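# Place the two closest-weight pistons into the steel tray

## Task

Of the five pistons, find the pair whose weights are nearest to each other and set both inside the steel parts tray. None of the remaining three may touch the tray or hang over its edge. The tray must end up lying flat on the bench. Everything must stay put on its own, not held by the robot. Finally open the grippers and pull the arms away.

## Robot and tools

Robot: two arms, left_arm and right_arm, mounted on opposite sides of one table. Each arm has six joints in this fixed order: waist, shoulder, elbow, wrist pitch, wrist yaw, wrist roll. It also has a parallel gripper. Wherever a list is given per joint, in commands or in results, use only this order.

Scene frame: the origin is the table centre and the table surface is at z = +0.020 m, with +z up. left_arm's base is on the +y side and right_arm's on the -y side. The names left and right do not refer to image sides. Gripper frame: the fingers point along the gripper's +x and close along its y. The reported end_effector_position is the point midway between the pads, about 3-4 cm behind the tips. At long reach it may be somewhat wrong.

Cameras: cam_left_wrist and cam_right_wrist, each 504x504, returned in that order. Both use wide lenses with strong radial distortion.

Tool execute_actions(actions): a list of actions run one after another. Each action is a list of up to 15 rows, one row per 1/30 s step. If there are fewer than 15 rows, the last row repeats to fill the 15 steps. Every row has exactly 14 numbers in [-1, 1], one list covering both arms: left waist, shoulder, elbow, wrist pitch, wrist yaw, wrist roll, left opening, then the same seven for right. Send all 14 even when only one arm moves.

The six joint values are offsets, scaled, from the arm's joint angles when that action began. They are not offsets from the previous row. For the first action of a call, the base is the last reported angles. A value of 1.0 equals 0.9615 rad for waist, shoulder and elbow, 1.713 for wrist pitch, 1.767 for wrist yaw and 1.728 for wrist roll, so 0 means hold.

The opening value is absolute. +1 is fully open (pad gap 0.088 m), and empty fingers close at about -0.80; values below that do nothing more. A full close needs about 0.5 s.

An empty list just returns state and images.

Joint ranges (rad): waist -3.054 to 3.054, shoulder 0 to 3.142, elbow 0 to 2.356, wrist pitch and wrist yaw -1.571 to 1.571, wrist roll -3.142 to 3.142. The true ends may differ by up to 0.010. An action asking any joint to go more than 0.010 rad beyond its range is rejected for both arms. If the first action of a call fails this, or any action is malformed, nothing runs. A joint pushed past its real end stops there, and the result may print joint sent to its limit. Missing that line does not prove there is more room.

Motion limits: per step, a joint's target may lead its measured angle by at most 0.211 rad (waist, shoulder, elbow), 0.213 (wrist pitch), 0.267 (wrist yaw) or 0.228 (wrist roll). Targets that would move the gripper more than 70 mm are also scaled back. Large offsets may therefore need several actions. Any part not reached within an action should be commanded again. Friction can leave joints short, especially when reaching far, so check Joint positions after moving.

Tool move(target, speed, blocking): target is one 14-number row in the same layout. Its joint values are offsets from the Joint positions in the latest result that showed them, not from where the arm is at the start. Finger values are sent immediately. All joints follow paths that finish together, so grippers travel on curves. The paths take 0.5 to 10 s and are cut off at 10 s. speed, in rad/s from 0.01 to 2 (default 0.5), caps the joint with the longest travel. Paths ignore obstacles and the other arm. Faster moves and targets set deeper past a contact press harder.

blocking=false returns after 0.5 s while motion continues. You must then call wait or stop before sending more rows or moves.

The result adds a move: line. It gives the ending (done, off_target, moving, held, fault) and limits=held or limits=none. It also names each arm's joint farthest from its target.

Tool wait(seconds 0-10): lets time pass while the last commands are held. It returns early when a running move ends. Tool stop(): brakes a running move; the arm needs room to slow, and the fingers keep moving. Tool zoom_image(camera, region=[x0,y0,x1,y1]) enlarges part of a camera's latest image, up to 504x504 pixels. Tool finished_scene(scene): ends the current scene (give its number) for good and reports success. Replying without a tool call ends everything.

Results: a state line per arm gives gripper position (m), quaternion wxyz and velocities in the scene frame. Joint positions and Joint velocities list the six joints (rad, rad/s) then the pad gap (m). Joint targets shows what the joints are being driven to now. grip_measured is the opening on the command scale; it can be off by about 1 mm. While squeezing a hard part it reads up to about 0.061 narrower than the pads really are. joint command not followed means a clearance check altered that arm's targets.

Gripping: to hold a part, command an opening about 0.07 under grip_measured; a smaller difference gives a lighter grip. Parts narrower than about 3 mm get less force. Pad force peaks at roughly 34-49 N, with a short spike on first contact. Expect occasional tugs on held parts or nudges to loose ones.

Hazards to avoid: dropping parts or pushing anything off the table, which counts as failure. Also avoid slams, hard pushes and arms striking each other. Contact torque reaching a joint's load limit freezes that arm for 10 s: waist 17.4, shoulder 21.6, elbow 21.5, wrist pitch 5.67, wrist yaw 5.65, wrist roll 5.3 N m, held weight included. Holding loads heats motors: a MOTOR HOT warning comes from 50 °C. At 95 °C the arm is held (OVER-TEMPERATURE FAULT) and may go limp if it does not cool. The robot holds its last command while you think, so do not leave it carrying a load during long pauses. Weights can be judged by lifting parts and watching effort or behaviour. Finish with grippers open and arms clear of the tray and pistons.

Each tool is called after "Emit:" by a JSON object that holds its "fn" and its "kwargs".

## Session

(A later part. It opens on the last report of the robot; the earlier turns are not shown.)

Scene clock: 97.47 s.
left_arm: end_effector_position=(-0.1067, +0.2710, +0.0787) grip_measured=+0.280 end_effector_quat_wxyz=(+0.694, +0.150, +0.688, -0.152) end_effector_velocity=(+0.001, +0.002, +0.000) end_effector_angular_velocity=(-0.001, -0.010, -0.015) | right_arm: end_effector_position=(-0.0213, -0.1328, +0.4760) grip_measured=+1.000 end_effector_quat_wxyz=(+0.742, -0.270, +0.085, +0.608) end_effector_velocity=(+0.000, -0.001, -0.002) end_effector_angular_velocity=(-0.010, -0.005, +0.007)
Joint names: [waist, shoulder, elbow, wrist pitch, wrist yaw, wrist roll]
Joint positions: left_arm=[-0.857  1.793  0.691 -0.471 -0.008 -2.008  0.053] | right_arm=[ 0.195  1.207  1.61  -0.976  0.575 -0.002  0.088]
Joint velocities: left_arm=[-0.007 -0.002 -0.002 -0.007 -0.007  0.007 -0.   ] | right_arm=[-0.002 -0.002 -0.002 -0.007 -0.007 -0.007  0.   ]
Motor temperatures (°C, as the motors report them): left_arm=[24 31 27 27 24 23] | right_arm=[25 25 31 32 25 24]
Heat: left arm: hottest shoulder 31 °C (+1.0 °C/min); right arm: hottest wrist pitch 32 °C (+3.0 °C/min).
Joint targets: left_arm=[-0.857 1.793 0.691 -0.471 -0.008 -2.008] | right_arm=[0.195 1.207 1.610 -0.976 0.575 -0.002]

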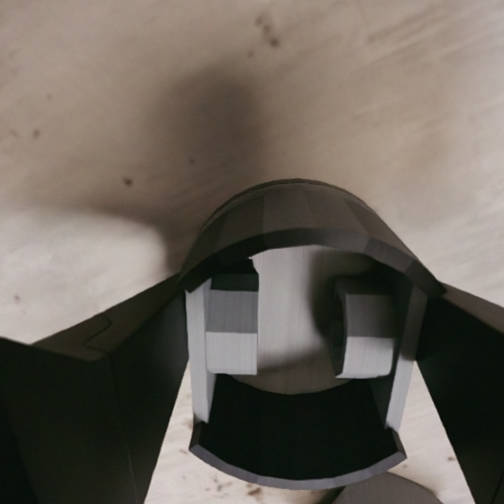

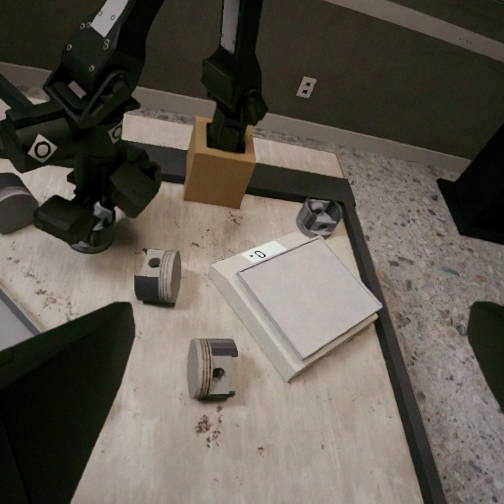

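Emit:
{"fn": "move", "kwargs": {"target": [0.375,-0.277,0.372,-0.348,0,0,0.18, 0,0,0,0,0,0,1], "speed": 0.6}}

Emit:
{"fn": "move", "kwargs": {"target": [1.0,0.265,0.125,0.085,0,0.62,0.18, 0,0,0,0,0,0,1], "speed": 0.9}}

Scene clock: 100.47 s.
left_arm: end_effector_position=(-0.0461, +0.2055, +0.2101) grip_measured=+0.280 end_effector_quat_wxyz=(+0.709, +0.024, +0.704, -0.027) end_effector_velocity=(+0.003, +0.001, -0.000) end_effector_angular_velocity=(+0.003, -0.010, +0.024) | right_arm: end_effector_position=(-0.0213, -0.1328, +0.4760) grip_measured=+1.000 end_effector_quat_wxyz=(+0.742, -0.270, +0.085, +0.608) end_effector_velocity=(-0.002, -0.000, +0.002) end_effector_angular_velocity=(+0.012, +0.014, +0.005)
Joint names: [waist, shoulder, elbow, wrist pitch, wrist yaw, wrist roll]
Joint positions: left_arm=[-0.499  1.538  1.032 -1.064 -0.008 -2.008  0.053] | right_arm=[ 0.195  1.207  1.61  -0.976  0.575 -0.002  0.088]
Joint velocities: left_arm=[ 0.002 -0.002 -0.002 -0.007 -0.007 -0.022 -0.   ] | right_arm=[ 0.002 -0.002  0.002  0.007 -0.007  0.007  0.   ]
Motor temperatures (°C, as the motors report them): left_arm=[24 31 27 27 24 23] | right_arm=[25 25 31 32 25 24]
Heat: left arm: hottest shoulder 31 °C (+1.0 °C/min); right arm: hottest wrist pitch 32 °C (+3.0 °C/min).
Joint targets: left_arm=[-0.496 1.527 1.049 -1.067 -0.008 -2.008] | right_arm=[0.195 1.207 1.610 -0.976 0.575 -0.002]
move: off_target (left_arm); limits=none; left_arm: farthest joint: the elbow, 0.017 radians from its target (0.357 radians at the start); right_arm: farthest joint: the waist, 0.000 radians from its target (0.000 radians at the start)

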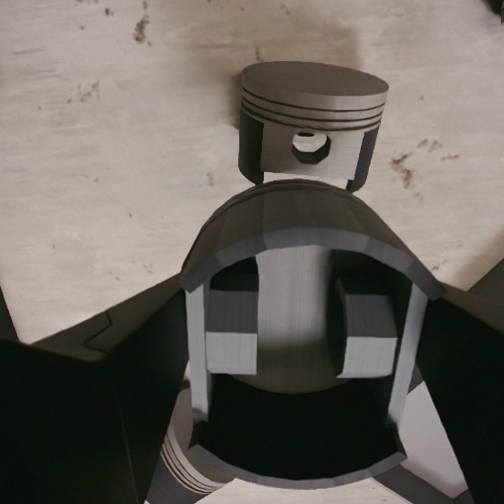

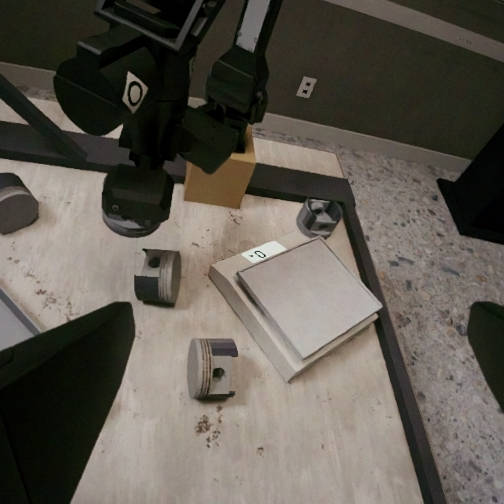

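Scene clock: 102.40 s.
left_arm: end_effector_position=(+0.2116, +0.1523, +0.1694) grip_measured=+0.280 end_effector_quat_wxyz=(+0.706, +0.067, +0.702, -0.061) end_effector_velocity=(+0.001, +0.003, +0.002) end_effector_angular_velocity=(+0.012, -0.019, -0.010) | right_arm: end_effector_position=(-0.0213, -0.1328, +0.4760) grip_measured=+1.000 end_effector_quat_wxyz=(+0.742, -0.270, +0.085, +0.608) end_effector_velocity=(-0.001, -0.002, -0.005) end_effector_angular_velocity=(-0.030, -0.016, +0.026)
Joint names: [waist, shoulder, elbow, wrist pitch, wrist yaw, wrist roll]
Joint positions: left_arm=[ 0.459  1.788  1.136 -0.921 -0.009 -0.94   0.053] | right_arm=[ 0.195  1.207  1.61  -0.976  0.575 -0.002  0.088]
Joint velocities: left_arm=[-0.002 -0.007 -0.002 -0.007 -0.022  0.007  0.   ] | right_arm=[-0.002 -0.002 -0.002 -0.022 -0.022 -0.022  0.   ]
Motor temperatures (°C, as the motors report them): left_arm=[24 31 27 27 24 23] | right_arm=[25 25 31 32 25 24]
Heat: left arm: hottest shoulder 31 °C (+1.0 °C/min); right arm: hottest wrist pitch 32 °C (+2.0 °C/min).
Joint targets: left_arm=[0.462 1.793 1.152 -0.919 -0.008 -0.937] | right_arm=[0.195 1.207 1.610 -0.976 0.575 -0.002]
move: off_target (left_arm); limits=none; left_arm: farthest joint: the elbow, 0.016 radians from its target (0.121 radians at the start); right_arm: farthest joint: the waist, 0.000 radians from its target (0.000 radians at the start)

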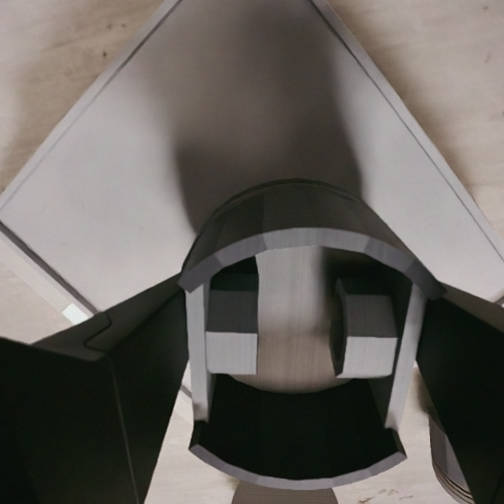

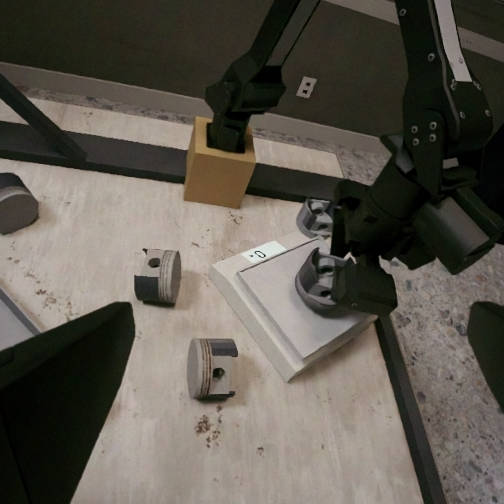

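Emit:
{"fn": "move", "kwargs": {"target": [0,0.057,-0.069,0.066,0,0,0.18, 0,0,0,0,0,0,1], "speed": 0.15}}

Emit:
{"fn": "execute_actions", "kwargs": {"actions": [[[0,0,0,0,0,0,0.25,0,0,0,0,0,0,1],[0,0,0,0,0,0,0.3,0,0,0,0,0,0,1],[0,0,0,0,0,0,0.35,0,0,0,0,0,0,1],[0,0,0,0,0,0,0.4,0,0,0,0,0,0,1],[0,0,0,0,0,0,0.45,0,0,0,0,0,0,1],[0,0,0,0,0,0,0.5,0,0,0,0,0,0,1]]]}}

Emit:
{"fn": "wait", "kwargs": {"seconds": 1.5}}

Emit:
{"fn": "zoom_image", "kwargs": {"camera": "cam_right_wrist", "region": [225, 225, 305, 285]}}

Scene clock: 104.17 s.
left_arm: end_effector_position=(+0.2121, +0.1516, +0.1428) grip_measured=+0.280 end_effector_quat_wxyz=(+0.707, +0.066, +0.702, -0.062) end_effector_velocity=(-0.001, +0.003, +0.001) end_effector_angular_velocity=(+0.010, -0.003, -0.010) | right_arm: end_effector_position=(-0.0213, -0.1328, +0.4760) grip_measured=+1.000 end_effector_quat_wxyz=(+0.742, -0.270, +0.085, +0.608) end_effector_velocity=(+0.002, -0.001, -0.001) end_effector_angular_velocity=(-0.004, -0.000, -0.012)
Joint names: [waist, shoulder, elbow, wrist pitch, wrist yaw, wrist roll]
Joint positions: left_arm=[ 0.459  1.836  1.079 -0.815 -0.009 -0.94   0.053] | right_arm=[ 0.195  1.207  1.61  -0.976  0.575 -0.002  0.088]
Joint velocities: left_arm=[-0.002 -0.007 -0.007 -0.007 -0.007  0.007 -0.   ] | right_arm=[-0.002 -0.002 -0.002 -0.007  0.007  0.007  0.   ]
Motor temperatures (°C, as the motors report them): left_arm=[24 31 27 27 24 23] | right_arm=[25 25 31 32 25 24]
Heat: left arm: hottest shoulder 31 °C (+1.0 °C/min); right arm: hottest wrist pitch 32 °C (+2.0 °C/min).
Joint targets: left_arm=[0.459 1.843 1.069 -0.808 -0.009 -0.940] | right_arm=[0.195 1.207 1.610 -0.976 0.575 -0.002]
move: done; limits=none; left_arm: farthest joint: the elbow, 0.010 radians from its target (0.066 radians at the start); right_arm: farthest joint: the waist, 0.000 radians from its target (0.000 radians at the start)

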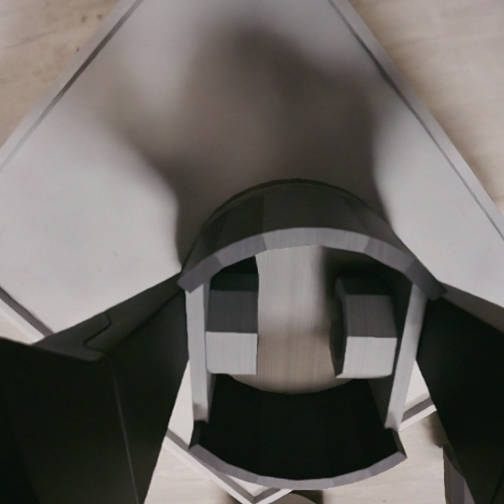

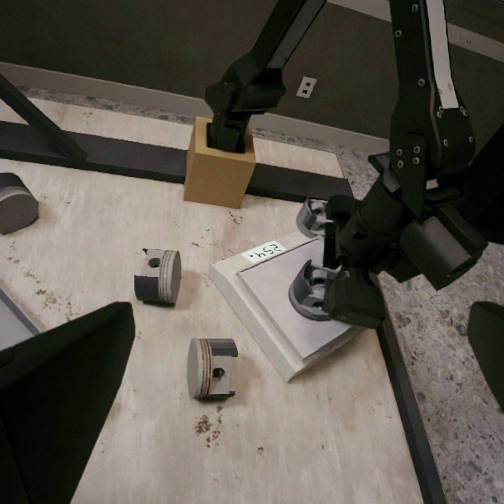

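Scene clock: 104.67 s.
left_arm: end_effector_position=(+0.2121, +0.1516, +0.1428) grip_measured=+0.489 end_effector_quat_wxyz=(+0.707, +0.066, +0.702, -0.062) end_effector_velocity=(+0.002, +0.000, -0.001) end_effector_angular_velocity=(+0.001, -0.008, -0.005) | right_arm: end_effector_position=(-0.0213, -0.1328, +0.4760) grip_measured=+1.000 end_effector_quat_wxyz=(+0.742, -0.270, +0.085, +0.608) end_effector_velocity=(+0.002, -0.002, +0.001) end_effector_angular_velocity=(-0.006, -0.023, +0.001)
Joint names: [waist, shoulder, elbow, wrist pitch, wrist yaw, wrist roll]
Joint positions: left_arm=[ 0.459  1.836  1.079 -0.815 -0.009 -0.94   0.063] | right_arm=[ 0.195  1.207  1.61  -0.976  0.575 -0.002  0.088]
Joint velocities: left_arm=[ 0.002  0.002 -0.002  0.007 -0.007  0.007  0.004] | right_arm=[-0.002 -0.002  0.002 -0.007  0.007 -0.022  0.   ]
Motor temperatures (°C, as the motors report them): left_arm=[24 31 27 27 24 23] | right_arm=[25 25 31 32 25 24]
Heat: left arm: hottest shoulder 31 °C (+1.0 °C/min); right arm: hottest wrist pitch 32 °C (+2.0 °C/min).
Joint targets: left_arm=[0.459 1.836 1.079 -0.815 -0.009 -0.940] | right_arm=[0.195 1.207 1.610 -0.976 0.575 -0.002]

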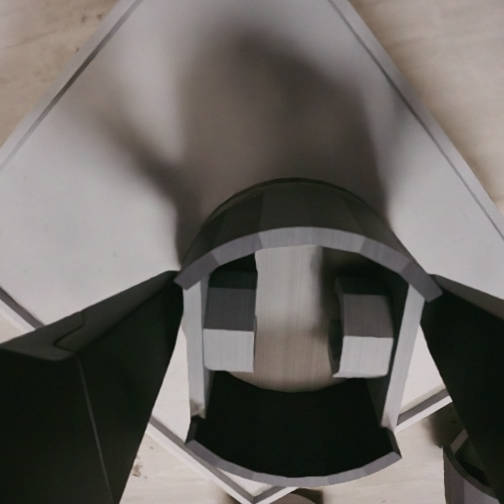

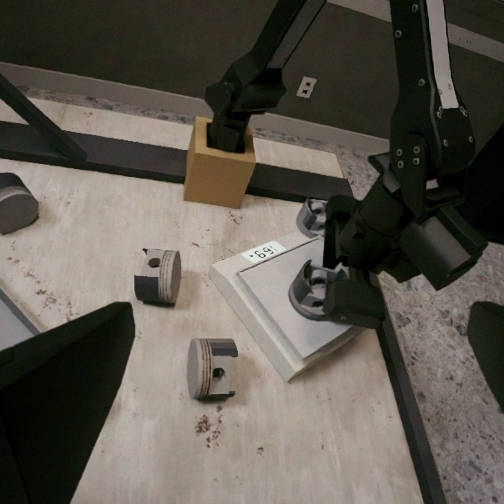

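Scene clock: 106.17 s.
left_arm: end_effector_position=(+0.2121, +0.1516, +0.1428) grip_measured=+0.497 end_effector_quat_wxyz=(+0.707, +0.066, +0.702, -0.062) end_effector_velocity=(-0.002, +0.005, +0.000) end_effector_angular_velocity=(+0.023, +0.003, -0.010) | right_arm: end_effector_position=(-0.0213, -0.1328, +0.4760) grip_measured=+1.000 end_effector_quat_wxyz=(+0.742, -0.270, +0.085, +0.608) end_effector_velocity=(+0.002, -0.001, -0.001) end_effector_angular_velocity=(-0.011, -0.025, +0.001)
Joint names: [waist, shoulder, elbow, wrist pitch, wrist yaw, wrist roll]
Joint positions: left_arm=[ 0.459  1.836  1.079 -0.815 -0.009 -0.94   0.063] | right_arm=[ 0.195  1.207  1.61  -0.976  0.575 -0.002  0.088]
Joint velocities: left_arm=[-0.002 -0.002 -0.002 -0.022 -0.007  0.007 -0.   ] | right_arm=[-0.002 -0.002 -0.002 -0.007  0.007 -0.022  0.   ]
Motor temperatures (°C, as the motors report them): left_arm=[24 31 27 27 24 23] | right_arm=[25 25 31 32 25 24]
Heat: left arm: hottest shoulder 31 °C (+1.0 °C/min); right arm: hottest wrist pitch 32 °C (+2.0 °C/min).
Joint targets: left_arm=[0.459 1.836 1.079 -0.815 -0.009 -0.940] | right_arm=[0.195 1.207 1.610 -0.976 0.575 -0.002]
wait: 1.50 s; at rest by 0.17 s

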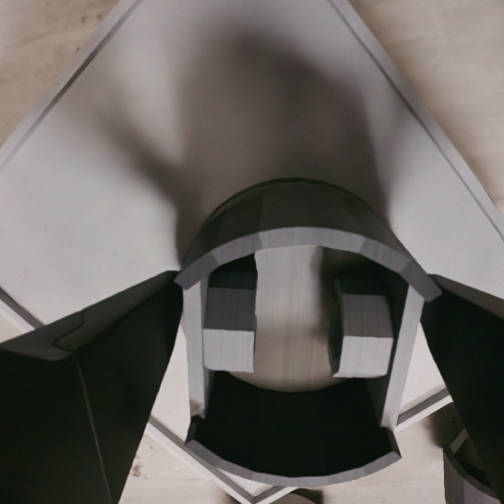

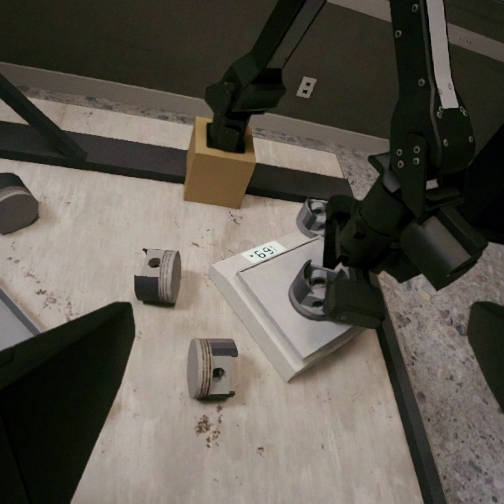

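Region (225, 225, 305, 285) of cam_right_wrist's 504x504 image, scaled by 6.300, with more detail than that image has; it fills the top 378 rows of this view, and the rest is white.

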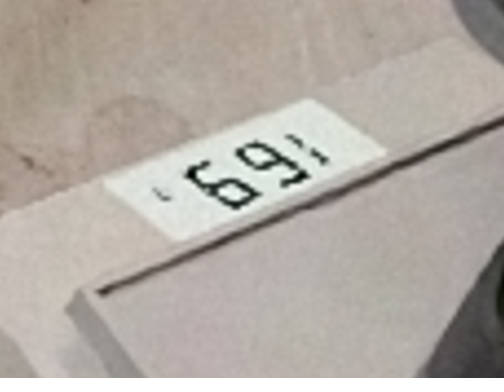

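Emit:
{"fn": "execute_actions", "kwargs": {"actions": [[[0,0,0,0,0,0,0.45,0,0,0,0,0,0,1],[0,0,0,0,0,0,0.41,0,0,0,0,0,0,1],[0,0,0,0,0,0,0.37,0,0,0,0,0,0,1],[0,0,0,0,0,0,0.33,0,0,0,0,0,0,1],[0,0,0,0,0,0,0.29,0,0,0,0,0,0,1],[0,0,0,0,0,0,0.25,0,0,0,0,0,0,1],[0,0,0,0,0,0,0.21,0,0,0,0,0,0,1],[0,0,0,0,0,0,0.17,0,0,0,0,0,0,1]]]}}

Emit:
{"fn": "move", "kwargs": {"target": [-0.22,-0.086,0.127,-0.102,0,0,0.17, 0.16,-0.2,-0.15,0,-0.16,0,1], "speed": 0.35}}

Emit:
{"fn": "move", "kwargs": {"target": [-0.995,0.59,0.815,-0.123,0,0,0.17, 0,-0.22,-0.17,0,-0.165,0,1], "speed": 0.8}}

Scene clock: 108.50 s.
left_arm: end_effector_position=(+0.2121, +0.1519, +0.1428) grip_measured=+0.279 end_effector_quat_wxyz=(+0.707, +0.067, +0.702, -0.061) end_effector_velocity=(-0.003, +0.007, -0.001) end_effector_angular_velocity=(+0.027, +0.005, +0.005) | right_arm: end_effector_position=(-0.0213, -0.1328, +0.4760) grip_measured=+1.000 end_effector_quat_wxyz=(+0.742, -0.270, +0.085, +0.608) end_effector_velocity=(-0.004, +0.000, -0.002) end_effector_angular_velocity=(-0.013, +0.002, +0.024)
Joint names: [waist, shoulder, elbow, wrist pitch, wrist yaw, wrist roll]
Joint positions: left_arm=[ 0.459  1.836  1.079 -0.817 -0.01  -0.94   0.053] | right_arm=[ 0.195  1.207  1.61  -0.976  0.575 -0.002  0.088]
Joint velocities: left_arm=[-0.002 -0.002 -0.007 -0.022 -0.007 -0.007 -0.   ] | right_arm=[ 0.002  0.002  0.002 -0.007 -0.022 -0.007  0.   ]
Motor temperatures (°C, as the motors report them): left_arm=[24 31 28 27 24 23] | right_arm=[25 25 31 32 25 24]
Heat: left arm: hottest shoulder 31 °C (+1.0 °C/min); right arm: hottest wrist pitch 32 °C (+2.0 °C/min).
Joint targets: left_arm=[0.459 1.836 1.079 -0.815 -0.009 -0.940] | right_arm=[0.195 1.207 1.610 -0.976 0.575 -0.002]

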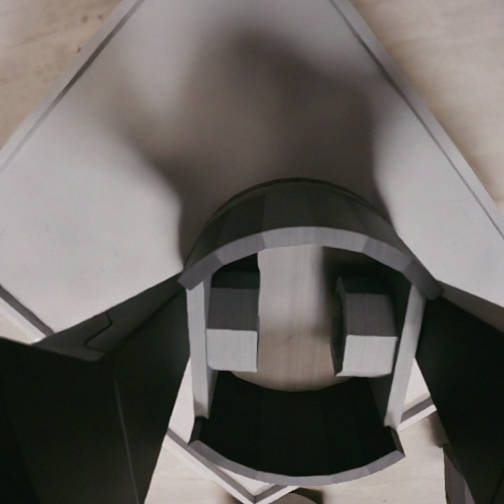

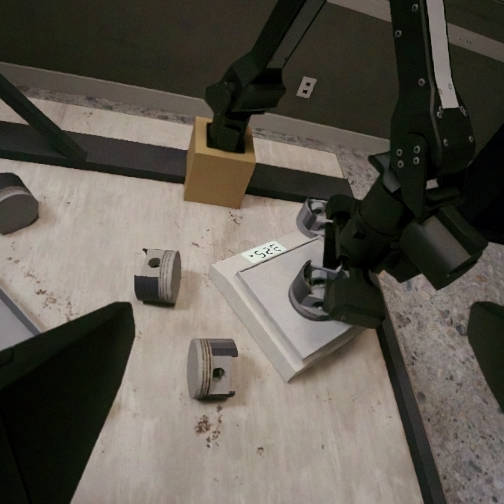

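Scene clock: 109.87 s.
left_arm: end_effector_position=(+0.1524, +0.1287, +0.1874) grip_measured=+0.279 end_effector_quat_wxyz=(+0.698, +0.138, +0.690, -0.136) end_effector_velocity=(-0.002, +0.003, -0.001) end_effector_angular_velocity=(+0.014, -0.004, +0.000) | right_arm: end_effector_position=(-0.0826, -0.1873, +0.4648) grip_measured=+1.000 end_effector_quat_wxyz=(+0.600, -0.240, +0.093, +0.757) end_effector_velocity=(+0.000, -0.001, -0.002) end_effector_angular_velocity=(-0.007, -0.007, +0.007)
Joint names: [waist, shoulder, elbow, wrist pitch, wrist yaw, wrist roll]
Joint positions: left_arm=[ 0.251  1.766  1.185 -0.988 -0.011 -0.94   0.053] | right_arm=[ 0.345  1.02   1.476 -0.976  0.297 -0.002  0.088]
Joint velocities: left_arm=[-0.007 -0.002 -0.007 -0.007 -0.007 -0.007 -0.   ] | right_arm=[-0.002 -0.002 -0.002 -0.007 -0.007 -0.007  0.   ]
Motor temperatures (°C, as the motors report them): left_arm=[24 31 28 27 24 23] | right_arm=[25 25 31 32 25 24]
Heat: left arm: hottest shoulder 31 °C (+1.0 °C/min); right arm: hottest wrist pitch 32 °C (+2.0 °C/min).
Joint targets: left_arm=[0.248 1.753 1.201 -0.992 -0.010 -0.940] | right_arm=[0.349 1.015 1.466 -0.976 0.293 -0.002]
move: off_target (left_arm, right_arm); limits=none; left_arm: farthest joint: the elbow, 0.016 radians from its target (0.122 radians at the start); right_arm: farthest joint: the elbow, 0.011 radians from its target (0.144 radians at the start)

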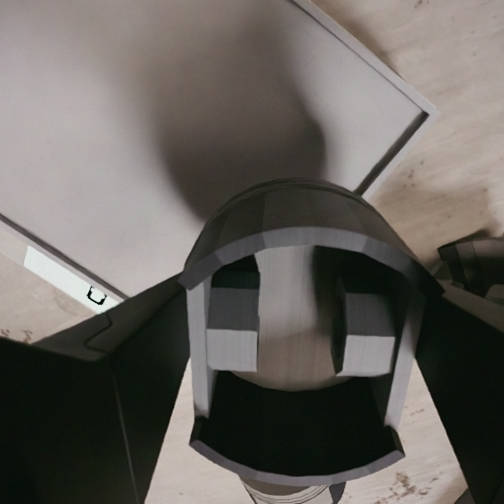

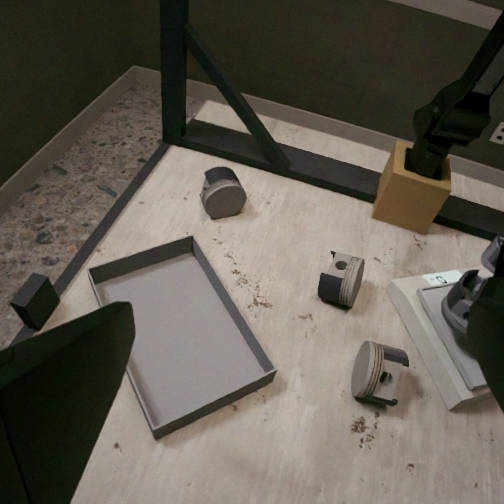

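Scene clock: 111.77 s.
left_arm: end_effector_position=(-0.2176, +0.0871, +0.1708) grip_measured=+0.279 end_effector_quat_wxyz=(+0.556, +0.441, +0.550, -0.441) end_effector_velocity=(-0.003, +0.003, -0.001) end_effector_angular_velocity=(+0.003, +0.007, +0.000) | right_arm: end_effector_position=(-0.0988, -0.2442, +0.4490) grip_measured=+1.000 end_effector_quat_wxyz=(+0.489, -0.201, +0.113, +0.841) end_effector_velocity=(+0.002, -0.000, -0.002) end_effector_angular_velocity=(+0.005, -0.024, +0.001)
Joint names: [waist, shoulder, elbow, wrist pitch, wrist yaw, wrist roll]
Joint positions: left_arm=[-0.705  2.327  1.951 -1.196 -0.01  -0.94   0.053] | right_arm=[ 0.345  0.813  1.324 -0.976  0.01  -0.002  0.088]
Joint velocities: left_arm=[-0.007 -0.002 -0.007  0.007  0.007 -0.007 -0.   ] | right_arm=[-0.002 -0.002 -0.002 -0.007  0.007 -0.022  0.   ]
Motor temperatures (°C, as the motors report them): left_arm=[24 31 28 27 24 23] | right_arm=[25 25 31 32 25 24]
Heat: left arm: hottest shoulder 31 °C (+1.0 °C/min); right arm: hottest wrist pitch 32 °C (+2.0 °C/min).
Joint targets: left_arm=[-0.706 2.333 1.968 -1.199 -0.012 -0.940] | right_arm=[0.345 0.809 1.313 -0.976 0.006 -0.002]
move: off_target (left_arm, right_arm); limits=none; left_arm: farthest joint: the elbow, 0.017 radians from its target (0.784 radians at the start); right_arm: farthest joint: the elbow, 0.011 radians from its target (0.164 radians at the start)

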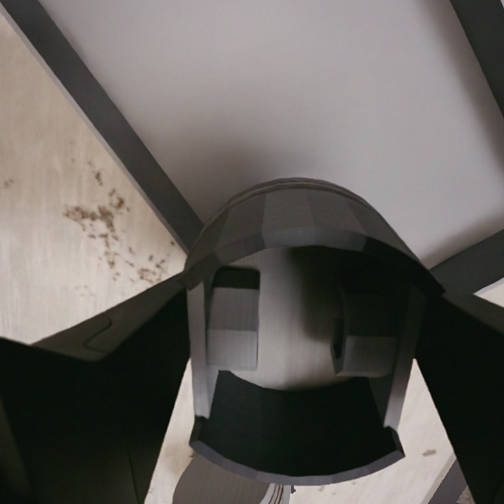

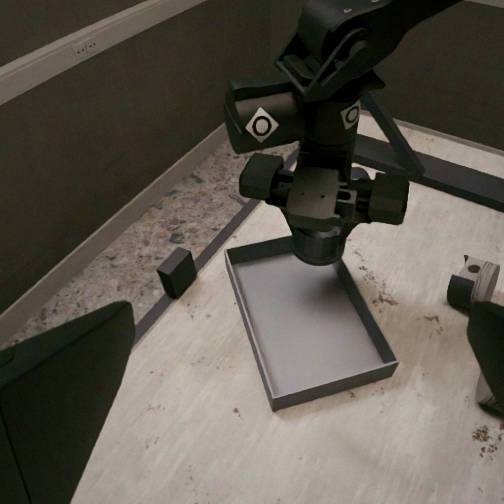

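Emit:
{"fn": "move", "kwargs": {"target": [0.01,0.245,0.113,0.083,0,0,0.17, 0,0,0,0,0,0,1], "speed": 0.25}}

Scene clock: 113.93 s.
left_arm: end_effector_position=(-0.2364, +0.0601, +0.0912) grip_measured=+0.279 end_effector_quat_wxyz=(+0.558, +0.437, +0.551, -0.440) end_effector_velocity=(+0.004, +0.002, -0.006) end_effector_angular_velocity=(+0.012, -0.020, -0.005) | right_arm: end_effector_position=(-0.0988, -0.2443, +0.4491) grip_measured=+1.000 end_effector_quat_wxyz=(+0.489, -0.201, +0.113, +0.841) end_effector_velocity=(+0.003, +0.000, -0.006) end_effector_angular_velocity=(-0.012, -0.033, -0.004)
Joint names: [waist, shoulder, elbow, wrist pitch, wrist yaw, wrist roll]
Joint positions: left_arm=[-0.698  2.555  2.044 -1.056 -0.009 -0.94   0.053] | right_arm=[ 0.345  0.813  1.324 -0.976  0.009 -0.002  0.088]
Joint velocities: left_arm=[ 0.002  0.012 -0.002 -0.007 -0.007  0.007 -0.   ] | right_arm=[-0.007  0.002 -0.002 -0.022  0.007 -0.022  0.   ]
Motor temperatures (°C, as the motors report them): left_arm=[24 32 28 27 24 23] | right_arm=[25 24 31 33 25 24]
Heat: left arm: hottest shoulder 32 °C (+2.0 °C/min); right arm: hottest wrist pitch 33 °C (+3.0 °C/min).
Joint targets: left_arm=[-0.696 2.562 2.060 -1.054 -0.010 -0.940] | right_arm=[0.345 0.813 1.324 -0.976 0.010 -0.002]
move: off_target (left_arm); limits=none; left_arm: farthest joint: the elbow, 0.016 radians from its target (0.108 radians at the start); right_arm: farthest joint: the wrist yaw, 0.001 radians from its target (0.001 radians at the start)

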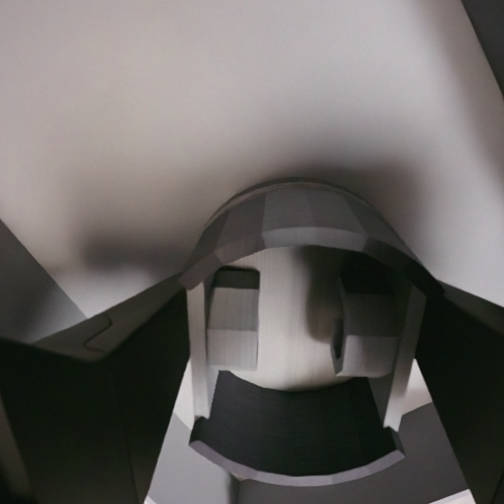

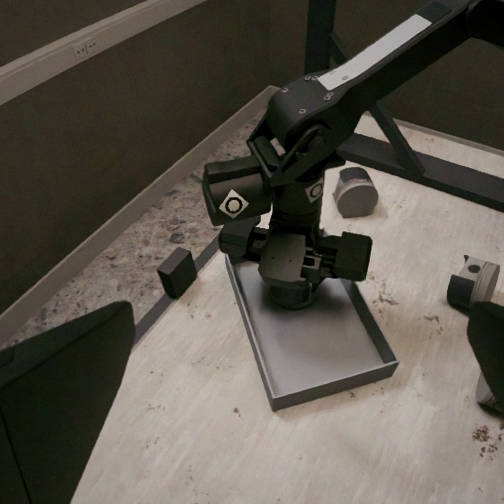

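Emit:
{"fn": "move", "kwargs": {"target": [0,0.021,0,0.009,0,0,0.17, 0,0,0,0,0,0,1], "speed": 0.04}}

Scene clock: 115.67 s.
left_arm: end_effector_position=(-0.2372, +0.0594, +0.0890) grip_measured=+0.279 end_effector_quat_wxyz=(+0.558, +0.436, +0.552, -0.441) end_effector_velocity=(+0.003, +0.004, +0.001) end_effector_angular_velocity=(+0.012, -0.020, -0.010) | right_arm: end_effector_position=(-0.0988, -0.2443, +0.4491) grip_measured=+1.000 end_effector_quat_wxyz=(+0.489, -0.201, +0.113, +0.841) end_effector_velocity=(-0.001, -0.002, -0.006) end_effector_angular_velocity=(-0.031, +0.001, +0.009)
Joint names: [waist, shoulder, elbow, wrist pitch, wrist yaw, wrist roll]
Joint positions: left_arm=[-0.698  2.56   2.044 -1.048 -0.009 -0.94   0.053] | right_arm=[ 0.345  0.813  1.324 -0.976  0.009 -0.002  0.088]
Joint velocities: left_arm=[-0.002 -0.002 -0.002 -0.022 -0.007  0.007 -0.   ] | right_arm=[-0.007  0.002 -0.002 -0.022 -0.022  0.007  0.   ]
Motor temperatures (°C, as the motors report them): left_arm=[24 33 28 27 24 23] | right_arm=[25 24 31 33 25 24]
Heat: left arm: hottest shoulder 33 °C (+2.0 °C/min); right arm: hottest wrist pitch 33 °C (+3.0 °C/min).
Joint targets: left_arm=[-0.698 2.575 2.044 -1.041 -0.009 -0.940] | right_arm=[0.345 0.813 1.324 -0.976 0.009 -0.002]
move: off_target (left_arm); limits=none; left_arm: farthest joint: the shoulder, 0.015 radians from its target (0.019 radians at the start); right_arm: farthest joint: the waist, 0.000 radians from its target (0.000 radians at the start)

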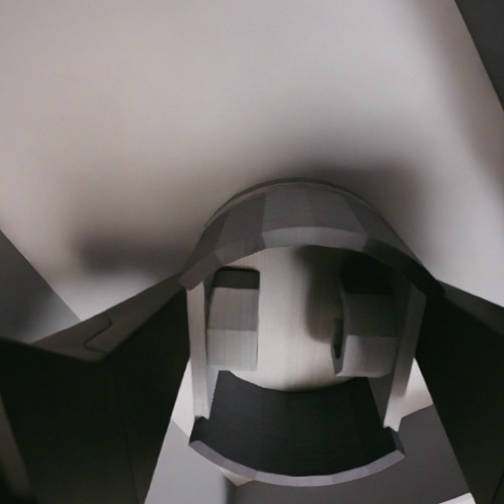

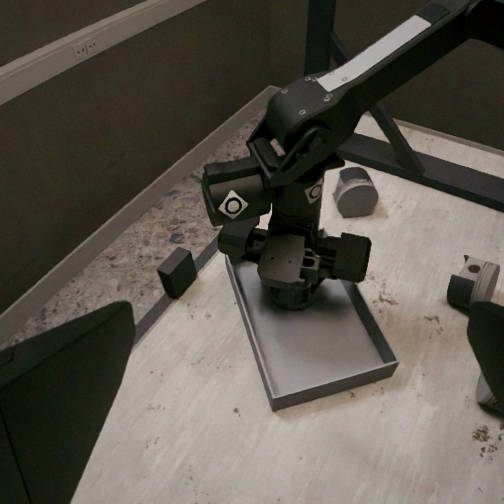

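Emit:
{"fn": "execute_actions", "kwargs": {"actions": [[[0,0,0,0,0,0,0.25,0,0,0,0,0,0,1],[0,0,0,0,0,0,0.3,0,0,0,0,0,0,1],[0,0,0,0,0,0,0.35,0,0,0,0,0,0,1],[0,0,0,0,0,0,0.42,0,0,0,0,0,0,1],[0,0,0,0,0,0,0.5,0,0,0,0,0,0,1],[0,0,0,0,0,0,0.6,0,0,0,0,0,0,1]]]}}

Emit:
{"fn": "move", "kwargs": {"target": [0,-0.12,0.03,-0.08,0,0,0.6, 0,0,0,0,0,0,1], "speed": 0.4}}

Emit:
{"fn": "move", "kwargs": {"target": [0.682,-0.41,-0.64,0.13,0,0.546,1, 0,0,0,0,0,0,1], "speed": 1.0}}

Scene clock: 116.67 s.
left_arm: end_effector_position=(-0.2373, +0.0592, +0.0890) grip_measured=+0.585 end_effector_quat_wxyz=(+0.558, +0.436, +0.552, -0.441) end_effector_velocity=(+0.003, +0.000, +0.001) end_effector_angular_velocity=(+0.001, -0.010, +0.010) | right_arm: end_effector_position=(-0.0988, -0.2443, +0.4491) grip_measured=+1.000 end_effector_quat_wxyz=(+0.489, -0.201, +0.113, +0.841) end_effector_velocity=(+0.001, -0.004, -0.004) end_effector_angular_velocity=(-0.013, -0.011, +0.007)
Joint names: [waist, shoulder, elbow, wrist pitch, wrist yaw, wrist roll]
Joint positions: left_arm=[-0.698  2.56   2.044 -1.048 -0.009 -0.94   0.068] | right_arm=[ 0.345  0.813  1.324 -0.976  0.009 -0.002  0.088]
Joint velocities: left_arm=[ 0.002 -0.002 -0.002 -0.007 -0.007 -0.007  0.006] | right_arm=[-0.002 -0.007 -0.002 -0.022 -0.007 -0.007  0.   ]
Motor temperatures (°C, as the motors report them): left_arm=[24 33 28 27 24 23] | right_arm=[25 24 31 33 25 24]
Heat: left arm: hottest shoulder 33 °C (+2.0 °C/min); right arm: hottest wrist pitch 33 °C (+3.0 °C/min).
Joint targets: left_arm=[-0.698 2.560 2.044 -1.048 -0.009 -0.940] | right_arm=[0.345 0.813 1.324 -0.976 0.009 -0.002]

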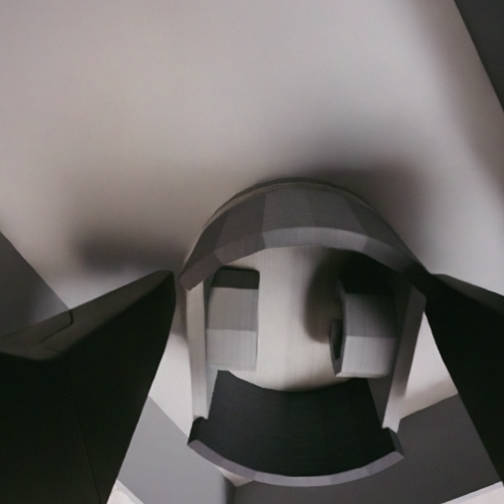

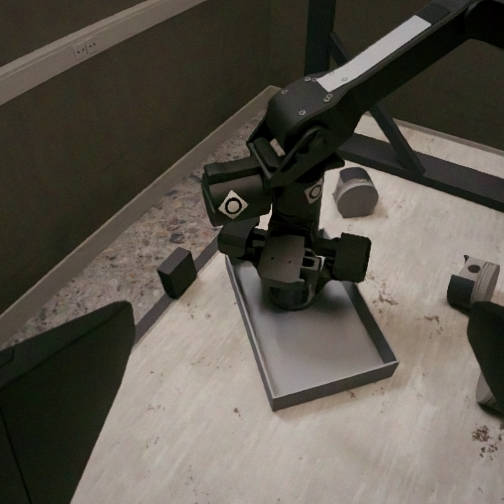

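Scene clock: 117.63 s.
left_arm: end_effector_position=(-0.2300, +0.0677, +0.1438) grip_measured=+0.597 end_effector_quat_wxyz=(+0.558, +0.438, +0.551, -0.440) end_effector_velocity=(+0.003, +0.004, +0.000) end_effector_angular_velocity=(+0.012, -0.020, +0.005) | right_arm: end_effector_position=(-0.0988, -0.2443, +0.4491) grip_measured=+1.000 end_effector_quat_wxyz=(+0.489, -0.201, +0.113, +0.841) end_effector_velocity=(-0.001, -0.002, -0.002) end_effector_angular_velocity=(-0.005, -0.007, +0.012)
Joint names: [waist, shoulder, elbow, wrist pitch, wrist yaw, wrist roll]
Joint positions: left_arm=[-0.698  2.452  2.065 -1.182 -0.009 -0.94   0.068] | right_arm=[ 0.345  0.813  1.324 -0.976  0.009 -0.002  0.088]
Joint velocities: left_arm=[-0.002 -0.002 -0.002 -0.022 -0.007 -0.007  0.   ] | right_arm=[ 0.002 -0.002 -0.002 -0.007 -0.007 -0.007  0.   ]
Motor temperatures (°C, as the motors report them): left_arm=[24 34 28 27 24 23] | right_arm=[25 24 31 33 25 24]
Heat: left arm: hottest shoulder 34 °C (+3.0 °C/min); right arm: hottest wrist pitch 33 °C (+3.0 °C/min).
Joint targets: left_arm=[-0.698 2.445 2.073 -1.185 -0.009 -0.940] | right_arm=[0.345 0.813 1.324 -0.976 0.009 -0.002]
move: done; limits=none; left_arm: farthest joint: the elbow, 0.008 radians from its target (0.029 radians at the start); right_arm: farthest joint: the waist, 0.000 radians from its target (0.000 radians at the start)

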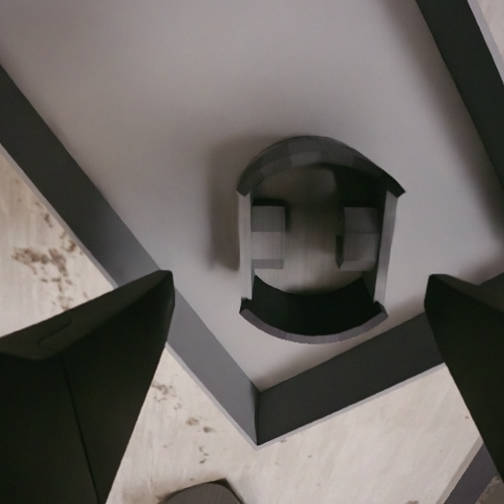

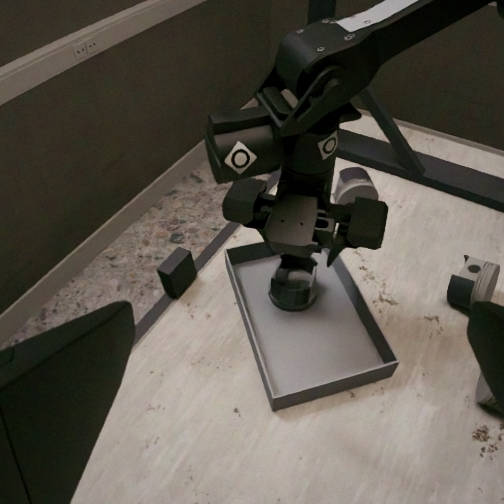

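Scene clock: 119.33 s.
left_arm: end_effector_position=(+0.0578, +0.0470, +0.1542) grip_measured=+0.989 end_effector_quat_wxyz=(+0.489, +0.515, +0.484, -0.512) end_effector_velocity=(-0.002, +0.005, +0.000) end_effector_angular_velocity=(+0.022, +0.006, -0.010) | right_arm: end_effector_position=(-0.0988, -0.2443, +0.4491) grip_measured=+1.000 end_effector_quat_wxyz=(+0.489, -0.201, +0.113, +0.841) end_effector_velocity=(+0.000, -0.001, -0.002) end_effector_angular_velocity=(-0.005, -0.007, +0.007)
Joint names: [waist, shoulder, elbow, wrist pitch, wrist yaw, wrist roll]
Joint positions: left_arm=[-0.044  2.069  1.462 -0.962 -0.009  0.001  0.087] | right_arm=[ 0.345  0.813  1.324 -0.976  0.009 -0.002  0.088]
Joint velocities: left_arm=[-0.002 -0.002 -0.002 -0.022  0.007  0.007  0.   ] | right_arm=[-0.002 -0.002 -0.002 -0.007 -0.007 -0.007  0.   ]
Motor temperatures (°C, as the motors report them): left_arm=[24 34 28 27 24 23] | right_arm=[25 24 31 33 25 24]
Heat: left arm: hottest shoulder 34 °C (+3.0 °C/min); right arm: hottest wrist pitch 33 °C (+2.0 °C/min).
Joint targets: left_arm=[-0.042 2.058 1.450 -0.959 -0.009 0.004] | right_arm=[0.345 0.813 1.324 -0.976 0.009 -0.002]
move: off_target (left_arm); limits=none; left_arm: farthest joint: the elbow, 0.012 radians from its target (0.615 radians at the start); right_arm: farthest joint: the waist, 0.000 radians from its target (0.000 radians at the start)

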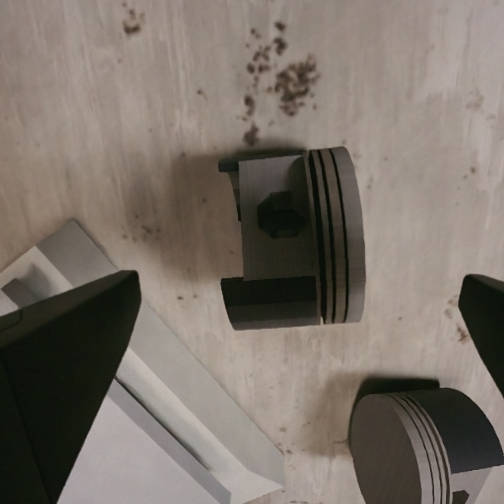

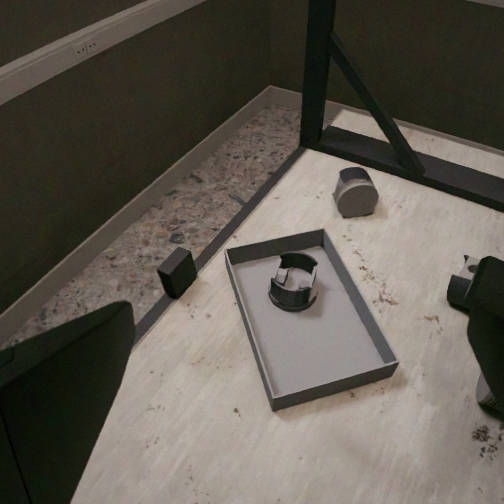

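Emit:
{"fn": "move", "kwargs": {"target": [-0.01,0.116,-0.123,0.125,0,-0.046,0.7, 0,0,0,0,0,0,1], "speed": 0.35}}

Emit:
{"fn": "execute_actions", "kwargs": {"actions": [[[0,0,0,0,0,0,0.6,0,0,0,0,0,0,1],[0,0,0,0,0,0,0.5,0,0,0,0,0,0,1],[0,0,0,0,0,0,0.42,0,0,0,0,0,0,1],[0,0,0,0,0,0,0.36,0,0,0,0,0,0,1],[0,0,0,0,0,0,0.31,0,0,0,0,0,0,1],[0,0,0,0,0,0,0.26,0,0,0,0,0,0,1],[0,0,0,0,0,0,0.22,0,0,0,0,0,0,1],[0,0,0,0,0,0,0.18,0,0,0,0,0,0,1],[0,0,0,0,0,0,0.14,0,0,0,0,0,0,1],[0,0,0,0,0,0,0.1,0,0,0,0,0,0,1],[0,0,0,0,0,0,0.06,0,0,0,0,0,0,1],[0,0,0,0,0,0,0.02,0,0,0,0,0,0,1],[0,0,0,0,0,0,-0.02,0,0,0,0,0,0,1],[0,0,0,0,0,0,-0.06,0,0,0,0,0,0,1],[0,0,0,0,0,0,-0.1,0,0,0,0,0,0,1]],[[0,0,0,0,0,0,-0.1,0,0,0,0,0,0,1]]]}}

Scene clock: 121.27 s.
left_arm: end_effector_position=(+0.0554, +0.0478, +0.0932) grip_measured=+0.703 end_effector_quat_wxyz=(+0.507, +0.497, +0.501, -0.495) end_effector_velocity=(+0.002, +0.002, +0.000) end_effector_angular_velocity=(+0.007, -0.008, +0.024) | right_arm: end_effector_position=(-0.0988, -0.2443, +0.4491) grip_measured=+1.000 end_effector_quat_wxyz=(+0.489, -0.201, +0.113, +0.841) end_effector_velocity=(-0.001, -0.004, -0.005) end_effector_angular_velocity=(-0.014, -0.020, +0.027)
Joint names: [waist, shoulder, elbow, wrist pitch, wrist yaw, wrist roll]
Joint positions: left_arm=[-0.05   2.171  1.354 -0.751 -0.009 -0.076  0.073] | right_arm=[ 0.345  0.813  1.324 -0.976  0.009 -0.002  0.088]
Joint velocities: left_arm=[ 0.002 -0.002 -0.002 -0.007 -0.007 -0.022 -0.   ] | right_arm=[-0.002 -0.002 -0.002 -0.022 -0.022 -0.022  0.   ]
Motor temperatures (°C, as the motors report them): left_arm=[24 34 28 27 24 23] | right_arm=[25 24 31 33 25 24]
Heat: left arm: hottest shoulder 34 °C (+2.0 °C/min); right arm: hottest wrist pitch 33 °C (+2.0 °C/min).
Joint targets: left_arm=[-0.053 2.180 1.343 -0.748 -0.009 -0.079] | right_arm=[0.345 0.813 1.324 -0.976 0.009 -0.002]
move: off_target (left_arm); limits=none; left_arm: farthest joint: the elbow, 0.011 radians from its target (0.118 radians at the start); right_arm: farthest joint: the waist, 0.000 radians from its target (0.000 radians at the start)

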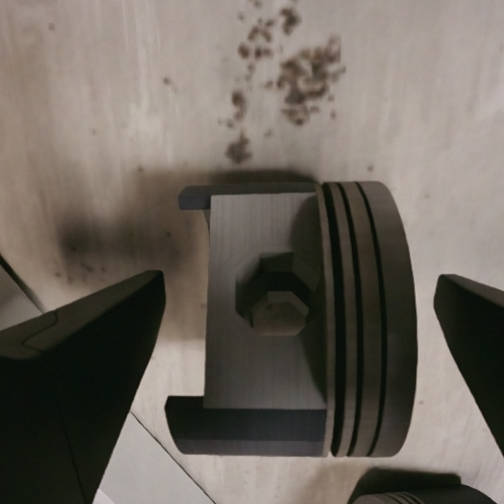

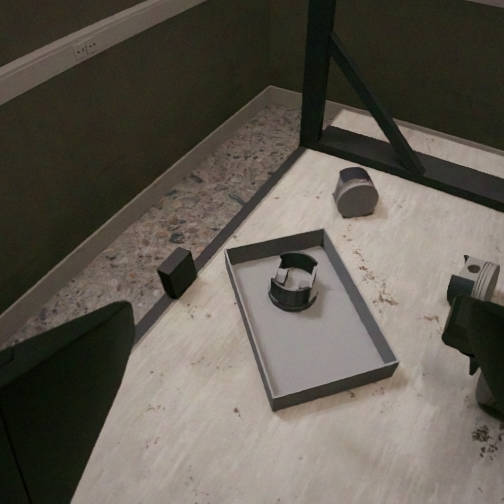

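Scene clock: 122.27 s.
left_arm: end_effector_position=(+0.0547, +0.0480, +0.0932) grip_measured=+0.034 end_effector_quat_wxyz=(+0.506, +0.497, +0.501, -0.496) end_effector_velocity=(+0.003, +0.006, -0.001) end_effector_angular_velocity=(+0.025, -0.024, +0.005) | right_arm: end_effector_position=(-0.0988, -0.2443, +0.4491) grip_measured=+1.000 end_effector_quat_wxyz=(+0.489, -0.201, +0.113, +0.841) end_effector_velocity=(+0.000, -0.001, -0.002) end_effector_angular_velocity=(-0.005, -0.007, +0.007)
Joint names: [waist, shoulder, elbow, wrist pitch, wrist yaw, wrist roll]
Joint positions: left_arm=[-0.051  2.171  1.354 -0.752 -0.006 -0.076  0.041] | right_arm=[ 0.345  0.813  1.324 -0.976  0.009 -0.002  0.088]
Joint velocities: left_arm=[-0.002  0.002 -0.002 -0.022 -0.022 -0.007  0.   ] | right_arm=[-0.002 -0.002 -0.002 -0.007 -0.007 -0.007  0.   ]
Motor temperatures (°C, as the motors report them): left_arm=[24 34 28 27 24 23] | right_arm=[25 24 31 33 25 24]
Heat: left arm: hottest shoulder 34 °C (+2.0 °C/min); right arm: hottest wrist pitch 33 °C (+2.0 °C/min).
Joint targets: left_arm=[-0.051 2.171 1.354 -0.752 -0.006 -0.076] | right_arm=[0.345 0.813 1.324 -0.976 0.009 -0.002]

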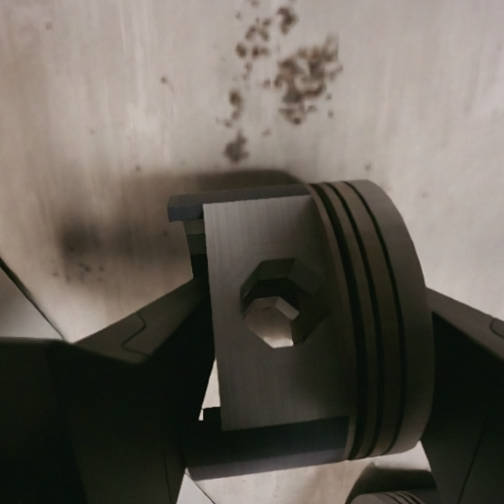

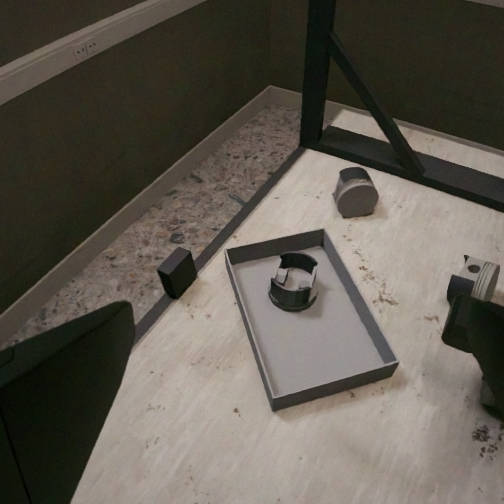

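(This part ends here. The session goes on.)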